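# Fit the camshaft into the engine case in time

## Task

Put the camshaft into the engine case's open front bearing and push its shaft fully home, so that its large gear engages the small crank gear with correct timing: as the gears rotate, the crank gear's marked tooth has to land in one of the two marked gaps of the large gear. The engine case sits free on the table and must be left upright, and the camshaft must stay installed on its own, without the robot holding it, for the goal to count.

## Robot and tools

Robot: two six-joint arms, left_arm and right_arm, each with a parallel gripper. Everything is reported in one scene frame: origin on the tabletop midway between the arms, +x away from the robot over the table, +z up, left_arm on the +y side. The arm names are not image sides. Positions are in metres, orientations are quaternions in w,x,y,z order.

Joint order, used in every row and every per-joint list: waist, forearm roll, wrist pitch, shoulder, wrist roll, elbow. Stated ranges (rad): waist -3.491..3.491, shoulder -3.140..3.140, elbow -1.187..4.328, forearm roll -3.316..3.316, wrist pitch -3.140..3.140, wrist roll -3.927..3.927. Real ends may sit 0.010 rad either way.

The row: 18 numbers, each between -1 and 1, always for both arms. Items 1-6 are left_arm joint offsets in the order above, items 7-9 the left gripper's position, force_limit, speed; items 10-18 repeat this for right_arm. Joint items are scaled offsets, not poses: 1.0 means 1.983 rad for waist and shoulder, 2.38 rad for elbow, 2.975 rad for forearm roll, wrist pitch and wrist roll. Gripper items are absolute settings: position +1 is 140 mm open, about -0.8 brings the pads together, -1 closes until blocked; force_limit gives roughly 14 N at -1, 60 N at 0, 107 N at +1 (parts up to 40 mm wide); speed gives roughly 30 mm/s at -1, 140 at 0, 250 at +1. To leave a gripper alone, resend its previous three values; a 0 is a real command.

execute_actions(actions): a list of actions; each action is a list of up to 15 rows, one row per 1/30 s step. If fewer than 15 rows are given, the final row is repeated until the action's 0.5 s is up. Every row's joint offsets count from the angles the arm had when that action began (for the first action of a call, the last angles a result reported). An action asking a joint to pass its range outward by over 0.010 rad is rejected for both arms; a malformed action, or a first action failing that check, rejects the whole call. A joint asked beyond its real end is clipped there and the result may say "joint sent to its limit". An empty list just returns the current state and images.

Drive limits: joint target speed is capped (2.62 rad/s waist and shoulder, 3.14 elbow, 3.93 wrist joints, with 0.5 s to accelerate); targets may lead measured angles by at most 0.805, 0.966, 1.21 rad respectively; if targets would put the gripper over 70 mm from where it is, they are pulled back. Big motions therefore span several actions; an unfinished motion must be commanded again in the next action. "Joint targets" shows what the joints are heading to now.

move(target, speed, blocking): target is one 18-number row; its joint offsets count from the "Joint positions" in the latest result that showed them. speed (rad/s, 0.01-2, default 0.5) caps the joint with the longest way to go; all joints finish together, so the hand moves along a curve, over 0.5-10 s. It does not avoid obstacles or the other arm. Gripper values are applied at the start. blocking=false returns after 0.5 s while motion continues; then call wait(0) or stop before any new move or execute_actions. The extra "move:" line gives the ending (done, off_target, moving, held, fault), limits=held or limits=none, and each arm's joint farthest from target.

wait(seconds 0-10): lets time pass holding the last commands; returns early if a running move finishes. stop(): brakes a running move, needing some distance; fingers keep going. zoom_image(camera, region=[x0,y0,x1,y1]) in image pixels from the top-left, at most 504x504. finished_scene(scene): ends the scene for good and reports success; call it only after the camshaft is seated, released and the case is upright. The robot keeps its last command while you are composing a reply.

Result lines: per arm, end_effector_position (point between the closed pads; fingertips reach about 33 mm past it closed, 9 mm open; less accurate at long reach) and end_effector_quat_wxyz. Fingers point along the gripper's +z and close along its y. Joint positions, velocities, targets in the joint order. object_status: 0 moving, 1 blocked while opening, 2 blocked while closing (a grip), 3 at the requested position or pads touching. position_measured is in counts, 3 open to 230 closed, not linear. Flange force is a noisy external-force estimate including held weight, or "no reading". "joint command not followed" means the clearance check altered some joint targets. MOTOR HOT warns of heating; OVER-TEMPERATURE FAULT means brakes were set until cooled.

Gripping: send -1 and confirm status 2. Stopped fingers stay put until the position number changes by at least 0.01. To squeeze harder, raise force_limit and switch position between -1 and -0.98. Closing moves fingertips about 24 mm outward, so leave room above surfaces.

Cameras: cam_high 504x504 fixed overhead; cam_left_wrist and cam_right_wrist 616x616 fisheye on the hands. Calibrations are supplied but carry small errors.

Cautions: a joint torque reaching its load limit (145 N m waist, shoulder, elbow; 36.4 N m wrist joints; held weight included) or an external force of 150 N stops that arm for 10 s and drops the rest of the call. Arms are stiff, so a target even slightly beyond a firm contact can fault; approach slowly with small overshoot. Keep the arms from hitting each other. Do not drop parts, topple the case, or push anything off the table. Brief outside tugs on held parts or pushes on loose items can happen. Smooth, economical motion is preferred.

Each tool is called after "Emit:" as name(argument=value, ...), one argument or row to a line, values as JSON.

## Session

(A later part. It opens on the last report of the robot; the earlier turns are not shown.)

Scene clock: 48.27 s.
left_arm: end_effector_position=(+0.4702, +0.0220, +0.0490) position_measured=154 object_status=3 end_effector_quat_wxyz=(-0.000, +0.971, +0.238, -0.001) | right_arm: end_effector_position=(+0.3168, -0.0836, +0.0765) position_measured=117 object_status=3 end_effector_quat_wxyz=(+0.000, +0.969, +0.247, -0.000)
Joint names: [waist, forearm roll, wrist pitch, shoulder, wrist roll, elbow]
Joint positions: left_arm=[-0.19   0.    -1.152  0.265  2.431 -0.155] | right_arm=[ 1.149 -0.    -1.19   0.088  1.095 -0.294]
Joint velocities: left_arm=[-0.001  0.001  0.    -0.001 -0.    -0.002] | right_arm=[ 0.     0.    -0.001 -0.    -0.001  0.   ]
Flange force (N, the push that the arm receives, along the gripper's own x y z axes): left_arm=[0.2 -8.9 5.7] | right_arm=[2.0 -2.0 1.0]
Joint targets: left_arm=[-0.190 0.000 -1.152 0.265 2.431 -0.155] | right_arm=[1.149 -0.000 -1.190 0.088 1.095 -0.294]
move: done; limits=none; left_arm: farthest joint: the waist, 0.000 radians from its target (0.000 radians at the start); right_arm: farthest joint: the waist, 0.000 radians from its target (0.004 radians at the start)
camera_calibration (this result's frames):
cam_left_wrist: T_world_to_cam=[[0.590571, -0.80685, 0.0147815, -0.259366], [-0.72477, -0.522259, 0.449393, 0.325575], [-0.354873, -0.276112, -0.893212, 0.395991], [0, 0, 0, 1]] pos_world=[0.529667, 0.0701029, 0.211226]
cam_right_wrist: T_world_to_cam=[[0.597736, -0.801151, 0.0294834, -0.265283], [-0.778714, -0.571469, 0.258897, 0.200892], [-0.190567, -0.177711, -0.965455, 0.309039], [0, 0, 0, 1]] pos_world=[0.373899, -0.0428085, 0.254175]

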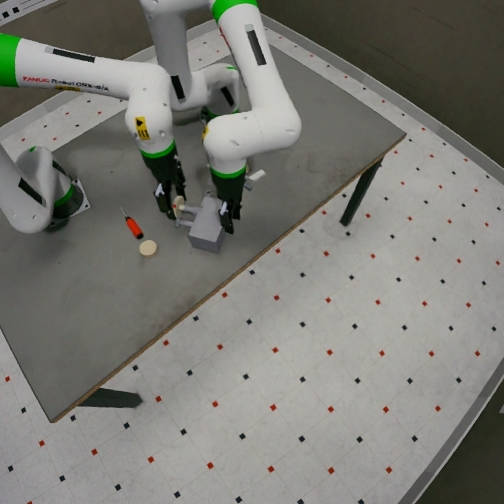

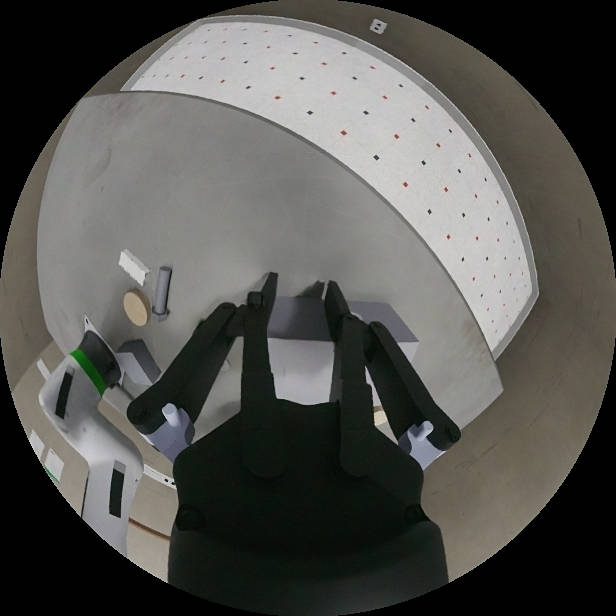

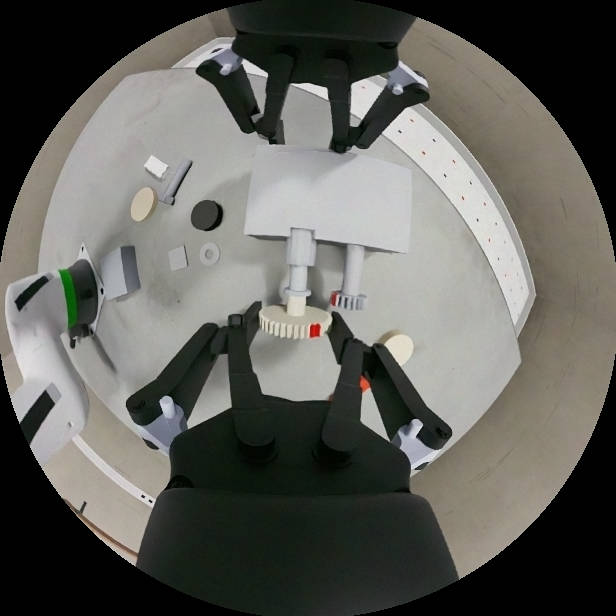

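Emit:
move(
  target=[0,0,0,0,0,0,-0.2,0,0,0.0037,0,0.0144,0.0086,0.0177,-0.0103,0.1,1,-0.5],
  speed=0.06,
)

Emit:
move(
  target=[0,0,0,0,0,0,-0.2,0,0,0,0,0,0,0,0,-1,-0.5,-0.5],
)

Emit:
move(
  target=[0,0,0,0,0,0,-0.2,0,0,-0.0724,-0.0639,0,-0.002,0.0733,0.0163,-1,-0.5,-0.5],
  speed=0.1,
)

Emit:
move(
  target=[0,0,0,0,0,0,-0.2,0,0,0,0,0,0,0,0,0.12,-0.5,-0.5],
)

Emit:
move(
  target=[0,0,0,0,0,0,-0.2,0,0,0.0724,0.0639,0,0.002,-0.0733,-0.0163,0.12,-0.5,-0.5],
  speed=0.2,
)

Scene clock: 50.23 s.
left_arm: end_effector_position=(+0.4702, +0.0220, +0.0490) position_measured=154 object_status=3 end_effector_quat_wxyz=(-0.000, +0.971, +0.238, -0.001) | right_arm: end_effector_position=(+0.3150, -0.0808, +0.0594) position_measured=117 object_status=3 end_effector_quat_wxyz=(-0.000, +0.961, +0.276, +0.000)
Joint names: [waist, forearm roll, wrist pitch, shoulder, wrist roll, elbow]
Joint positions: left_arm=[-0.19   0.    -1.152  0.265  2.431 -0.155] | right_arm=[ 1.157 -0.    -1.147  0.105  1.147 -0.319]
Joint velocities: left_arm=[ 0.001  0.    -0.    -0.     0.    -0.001] | right_arm=[ 0.     0.    -0.     0.    -0.001 -0.   ]
Flange force (N, the push that the arm receives, along the gripper's own x y z axes): left_arm=[2.9 -8.8 5.7] | right_arm=[0.1 6.1 -4.4]
Joint targets: left_arm=[-0.190 0.000 -1.152 0.265 2.431 -0.155] | right_arm=[1.157 -0.000 -1.147 0.105 1.147 -0.319]
move: done; limits=none; left_arm: farthest joint: the waist, 0.000 radians from its target (0.000 radians at the start); right_arm: farthest joint: the waist, 0.000 radians from its target (0.007 radians at the start)
camera_calibration (this result's frames):
cam_left_wrist: T_world_to_cam=[[0.590571, -0.806851, 0.0147814, -0.259366], [-0.72477, -0.522259, 0.449393, 0.325575], [-0.354873, -0.276112, -0.893212, 0.395991], [0, 0, 0, 1]] pos_world=[0.529667, 0.0701028, 0.211226]
cam_right_wrist: T_world_to_cam=[[0.644682, -0.763896, 0.0291208, -0.273091], [-0.743224, -0.617411, 0.257724, 0.190693], [-0.178895, -0.187793, -0.96578, 0.288208], [0, 0, 0, 1]] pos_world=[0.369344, -0.036754, 0.237152]

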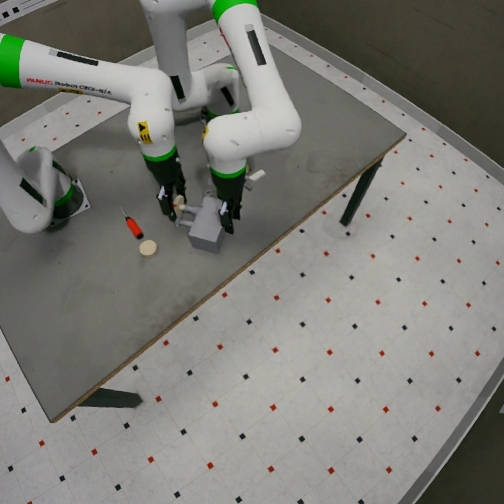

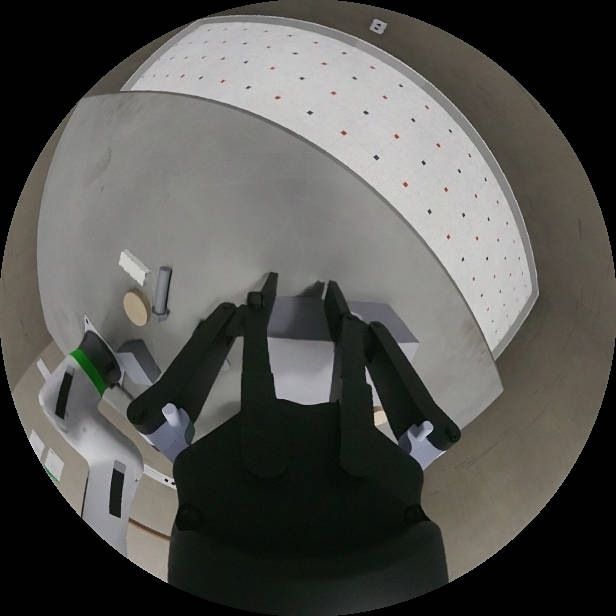

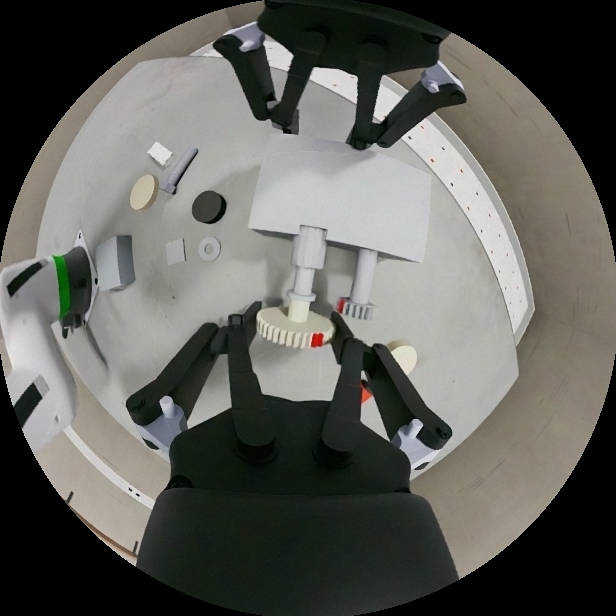

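Scene clock: 50.73 s.
left_arm: end_effector_position=(+0.4702, +0.0220, +0.0490) position_measured=154 object_status=3 end_effector_quat_wxyz=(-0.000, +0.971, +0.238, -0.001) | right_arm: end_effector_position=(+0.3150, -0.0807, +0.0594) position_measured=122 object_status=2 end_effector_quat_wxyz=(-0.000, +0.961, +0.276, +0.000)
Joint names: [waist, forearm roll, wrist pitch, shoulder, wrist roll, elbow]
Joint positions: left_arm=[-0.19   0.    -1.152  0.265  2.431 -0.155] | right_arm=[ 1.157 -0.    -1.147  0.105  1.147 -0.319]
Joint velocities: left_arm=[-0.     0.    -0.    -0.     0.    -0.001] | right_arm=[ 0.001  0.    -0.    -0.    -0.    -0.   ]
Flange force (N, the push that the arm receives, along the gripper's own x y z axes): left_arm=[0.1 -9.7 3.7] | right_arm=[-0.9 4.8 -8.8]
Joint targets: left_arm=[-0.190 0.000 -1.152 0.265 2.431 -0.155] | right_arm=[1.157 -0.000 -1.147 0.105 1.147 -0.319]
move: done; limits=none; left_arm: farthest joint: the waist, 0.000 radians from its target (0.000 radians at the start); right_arm: farthest joint: the waist, 0.000 radians from its target (0.000 radians at the start)
camera_calibration (this result's frames):
cam_left_wrist: T_world_to_cam=[[0.590571, -0.80685, 0.0147817, -0.259366], [-0.72477, -0.522259, 0.449393, 0.325575], [-0.354873, -0.276112, -0.893212, 0.395991], [0, 0, 0, 1]] pos_world=[0.529667, 0.0701028, 0.211226]
cam_right_wrist: T_world_to_cam=[[0.644702, -0.763881, 0.0290631, -0.273057], [-0.743211, -0.617454, 0.257659, 0.190712], [-0.178876, -0.187713, -0.965799, 0.28821], [0, 0, 0, 1]] pos_world=[0.369333, -0.0367268, 0.23715]

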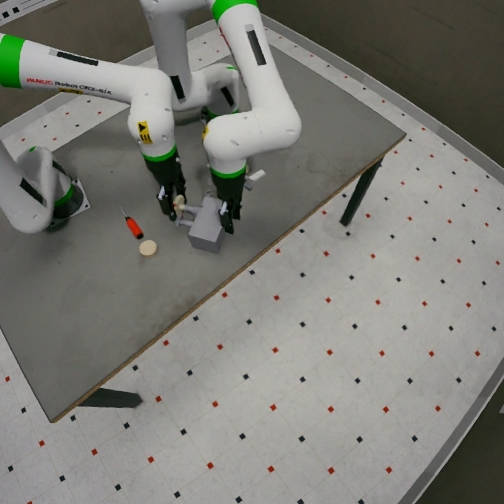

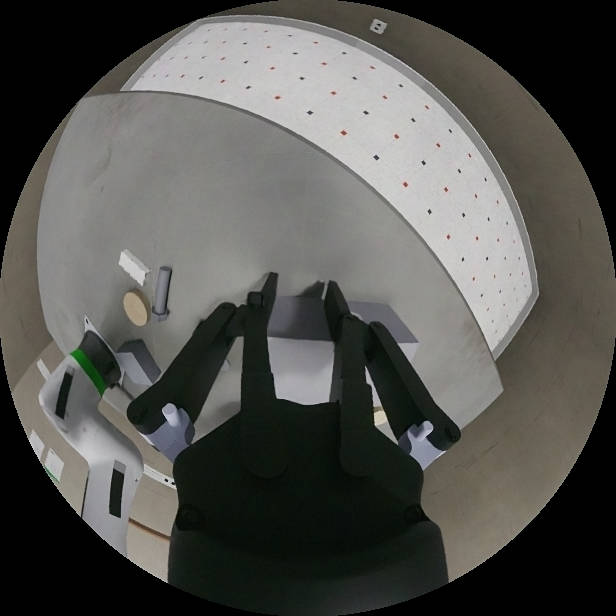

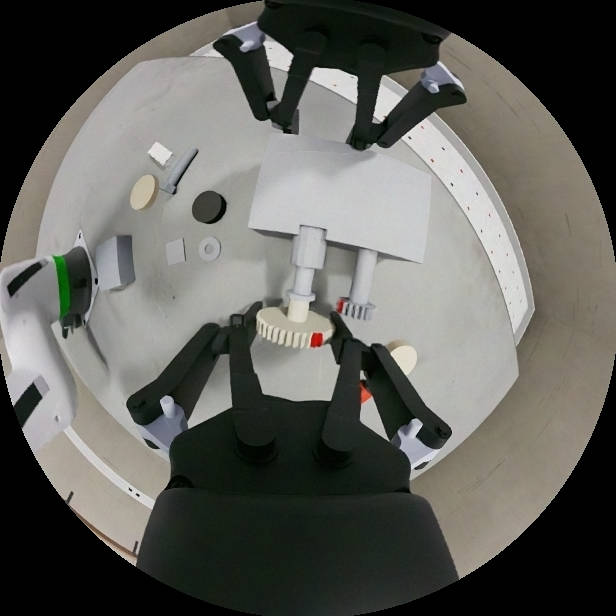

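Scene clock: 53.20 s.
left_arm: end_effector_position=(+0.4702, +0.0220, +0.0490) position_measured=154 object_status=3 end_effector_quat_wxyz=(-0.000, +0.971, +0.238, -0.001) | right_arm: end_effector_position=(+0.3146, -0.0808, +0.0594) position_measured=122 object_status=2 end_effector_quat_wxyz=(-0.086, +0.957, +0.275, -0.025)
Joint names: [waist, forearm roll, wrist pitch, shoulder, wrist roll, elbow]
Joint positions: left_arm=[-0.19   0.    -1.152  0.265  2.431 -0.155] | right_arm=[ 1.013 -0.19  -1.147  0.101  1.365 -0.28 ]
Joint velocities: left_arm=[-0.     0.     0.001  0.     0.     0.   ] | right_arm=[-0.    -0.    -0.001 -0.     0.     0.   ]
Flange force (N, the push that the arm receives, along the gripper's own x y z axes): left_arm=[-1.2 -10.6 3.8] | right_arm=[-1.5 4.5 -3.4]
Joint targets: left_arm=[-0.190 0.000 -1.152 0.265 2.431 -0.155] | right_arm=[1.013 -0.190 -1.147 0.101 1.365 -0.280]
move: done; limits=none; left_arm: farthest joint: the waist, 0.000 radians from its target (0.000 radians at the start); right_arm: farthest joint: the waist, 0.000 radians from its target (0.143 radians at the start)
camera_calibration (this result's frames):
cam_left_wrist: T_world_to_cam=[[0.590571, -0.80685, 0.0147815, -0.259366], [-0.72477, -0.522259, 0.449393, 0.325575], [-0.354873, -0.276112, -0.893212, 0.395991], [0, 0, 0, 1]] pos_world=[0.529667, 0.0701029, 0.211226]
cam_right_wrist: T_world_to_cam=[[0.638803, -0.754878, -0.148628, -0.259792], [-0.719705, -0.654593, 0.23137, 0.181536], [-0.271947, -0.0408315, -0.961446, 0.329053], [0, 0, 0, 1]] pos_world=[0.386093, -0.0638433, 0.235753]

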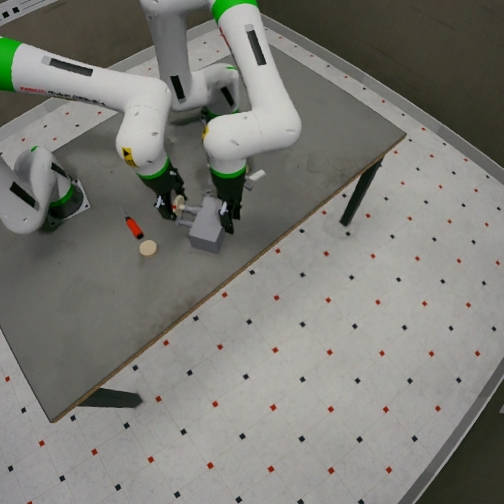

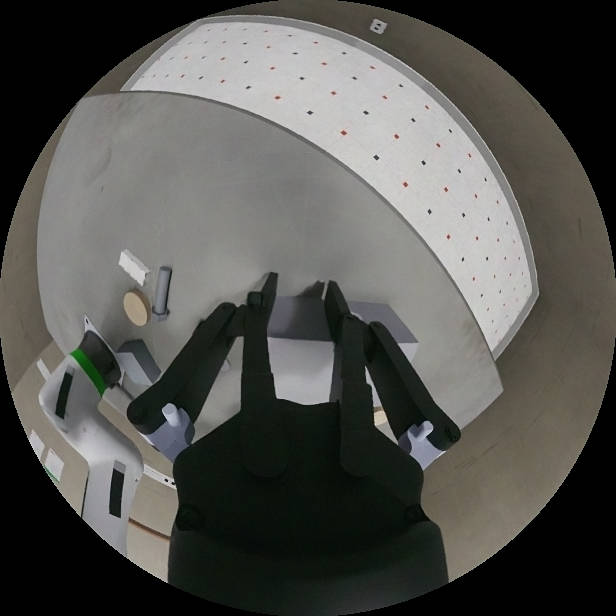

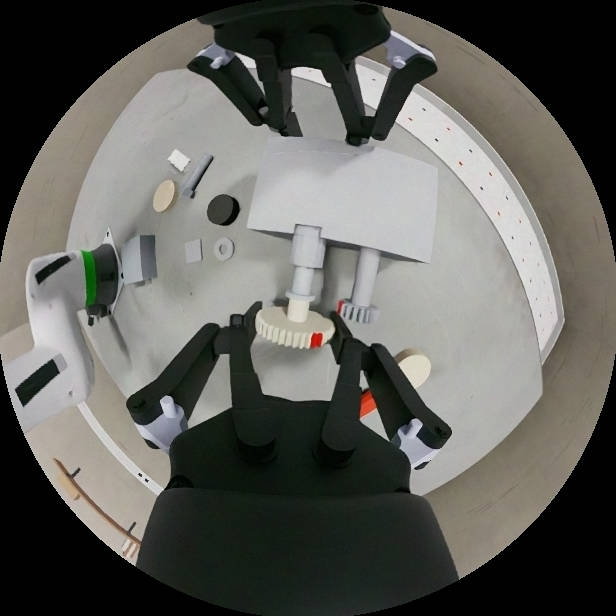

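Scene clock: 53.70 s.
left_arm: end_effector_position=(+0.4702, +0.0220, +0.0490) position_measured=154 object_status=3 end_effector_quat_wxyz=(-0.000, +0.971, +0.238, -0.001) | right_arm: end_effector_position=(+0.3146, -0.0808, +0.0595) position_measured=114 object_status=3 end_effector_quat_wxyz=(-0.086, +0.957, +0.275, -0.025)
Joint names: [waist, forearm roll, wrist pitch, shoulder, wrist roll, elbow]
Joint positions: left_arm=[-0.19   0.    -1.152  0.265  2.431 -0.155] | right_arm=[ 1.013 -0.19  -1.147  0.101  1.365 -0.28 ]
Joint velocities: left_arm=[ 0.002 -0.     0.001  0.001 -0.    -0.   ] | right_arm=[-0.     0.001  0.     0.     0.     0.   ]
Flange force (N, the push that the arm receives, along the gripper's own x y z axes): left_arm=[0.3 -3.6 3.8] | right_arm=[0.6 1.1 -1.6]
Joint targets: left_arm=[-0.190 0.000 -1.152 0.265 2.431 -0.155] | right_arm=[1.013 -0.190 -1.147 0.101 1.365 -0.280]
move: done; limits=none; left_arm: farthest joint: the waist, 0.000 radians from its target (0.000 radians at the start); right_arm: farthest joint: the waist, 0.000 radians from its target (0.000 radians at the start)
camera_calibration (this result's frames):
cam_left_wrist: T_world_to_cam=[[0.590571, -0.80685, 0.0147817, -0.259366], [-0.72477, -0.522259, 0.449393, 0.325575], [-0.354873, -0.276112, -0.893212, 0.395991], [0, 0, 0, 1]] pos_world=[0.529667, 0.0701028, 0.211226]
cam_right_wrist: T_world_to_cam=[[0.638816, -0.754858, -0.148673, -0.259767], [-0.719718, -0.654623, 0.231246, 0.181587], [-0.271882, -0.0407207, -0.961469, 0.329103], [0, 0, 0, 1]] pos_world=[0.386112, -0.0638155, 0.235811]

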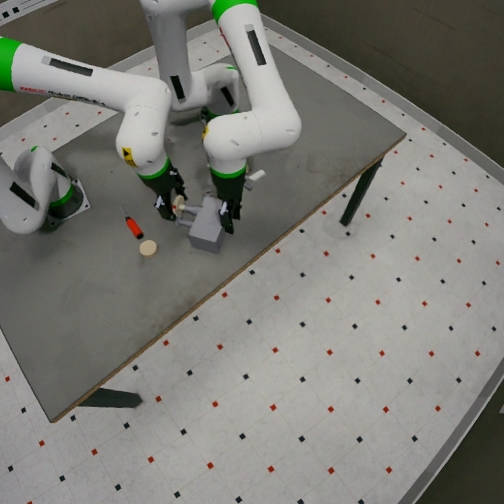

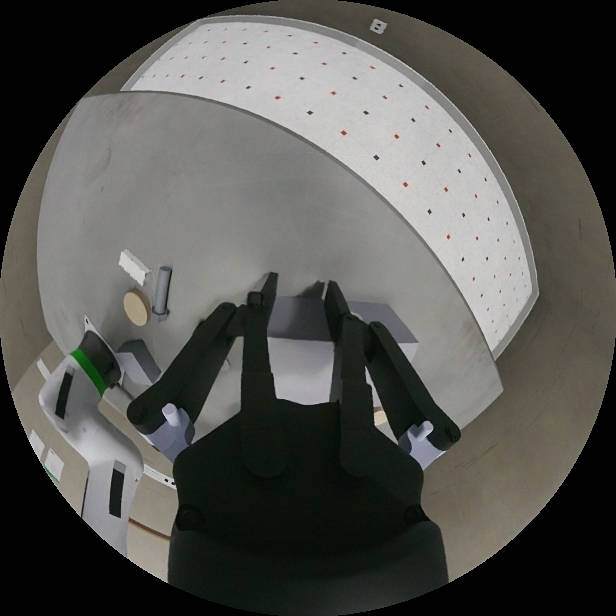

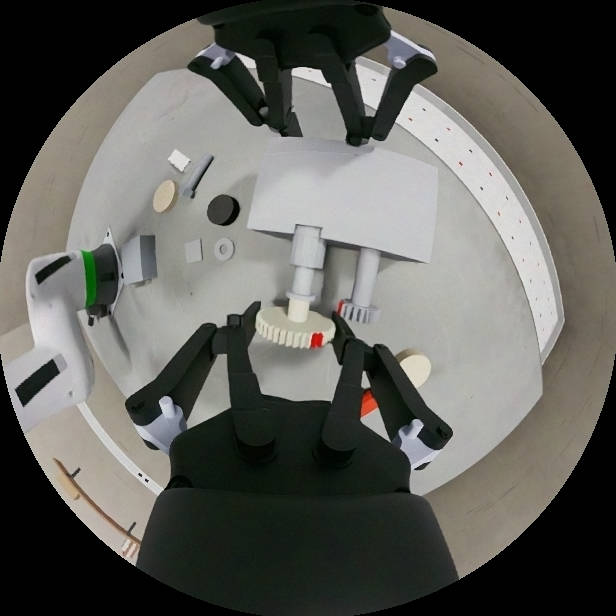

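Scene clock: 55.10 s.
left_arm: end_effector_position=(+0.4702, +0.0220, +0.0490) position_measured=154 object_status=3 end_effector_quat_wxyz=(-0.000, +0.971, +0.238, -0.001) | right_arm: end_effector_position=(+0.3149, -0.0807, +0.0594) position_measured=114 object_status=3 end_effector_quat_wxyz=(-0.000, +0.961, +0.276, +0.000)
Joint names: [waist, forearm roll, wrist pitch, shoulder, wrist roll, elbow]
Joint positions: left_arm=[-0.19   0.    -1.152  0.265  2.431 -0.155] | right_arm=[ 1.157 -0.    -1.147  0.105  1.147 -0.319]
Joint velocities: left_arm=[-0.001 -0.     0.001  0.     0.     0.001] | right_arm=[ 0.     0.    -0.002 -0.     0.001 -0.   ]
Flange force (N, the push that the arm receives, along the gripper's own x y z axes): left_arm=[2.1 -4.0 2.9] | right_arm=[3.3 0.1 -1.6]
Joint targets: left_arm=[-0.190 0.000 -1.152 0.265 2.431 -0.155] | right_arm=[1.157 -0.000 -1.147 0.105 1.147 -0.319]
move: done; limits=none; left_arm: farthest joint: the waist, 0.000 radians from its target (0.000 radians at the start); right_arm: farthest joint: the waist, 0.000 radians from its target (0.143 radians at the start)
camera_calibration (this result's frames):
cam_left_wrist: T_world_to_cam=[[0.590571, -0.80685, 0.0147818, -0.259366], [-0.72477, -0.522259, 0.449393, 0.325575], [-0.354873, -0.276112, -0.893212, 0.395991], [0, 0, 0, 1]] pos_world=[0.529667, 0.0701028, 0.211226]
cam_right_wrist: T_world_to_cam=[[0.644694, -0.763889, 0.0290339, -0.273045], [-0.743198, -0.617435, 0.257742, 0.190675], [-0.178959, -0.187742, -0.965778, 0.288254], [0, 0, 0, 1]] pos_world=[0.369325, -0.0367289, 0.237172]

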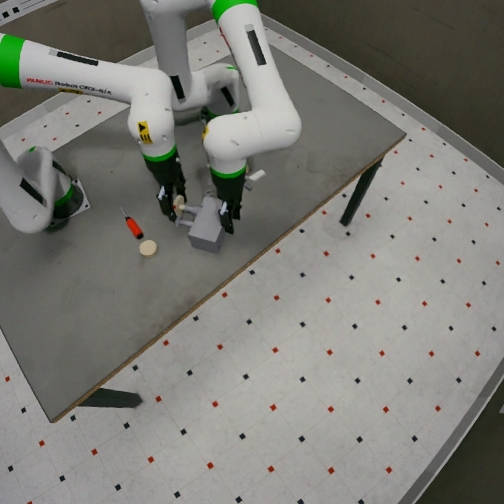

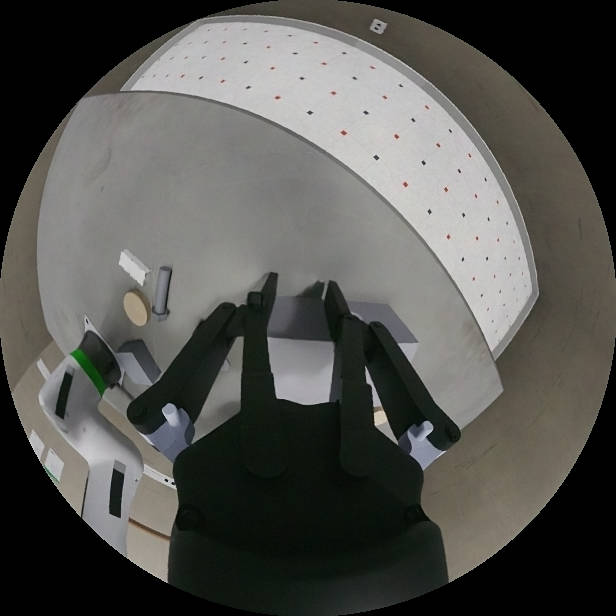

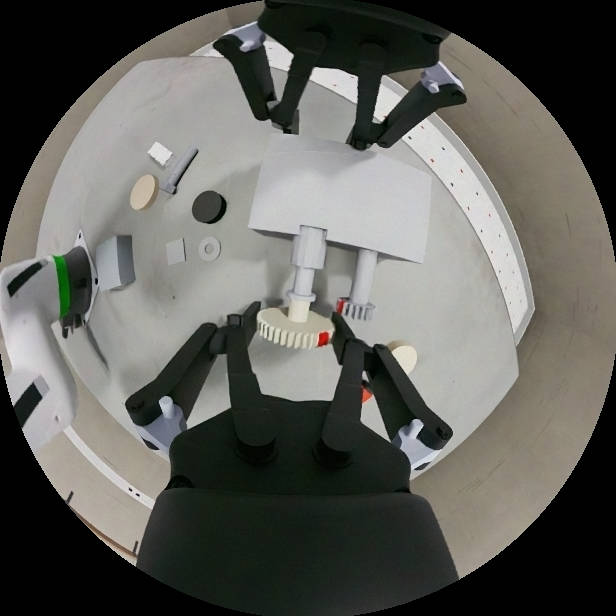

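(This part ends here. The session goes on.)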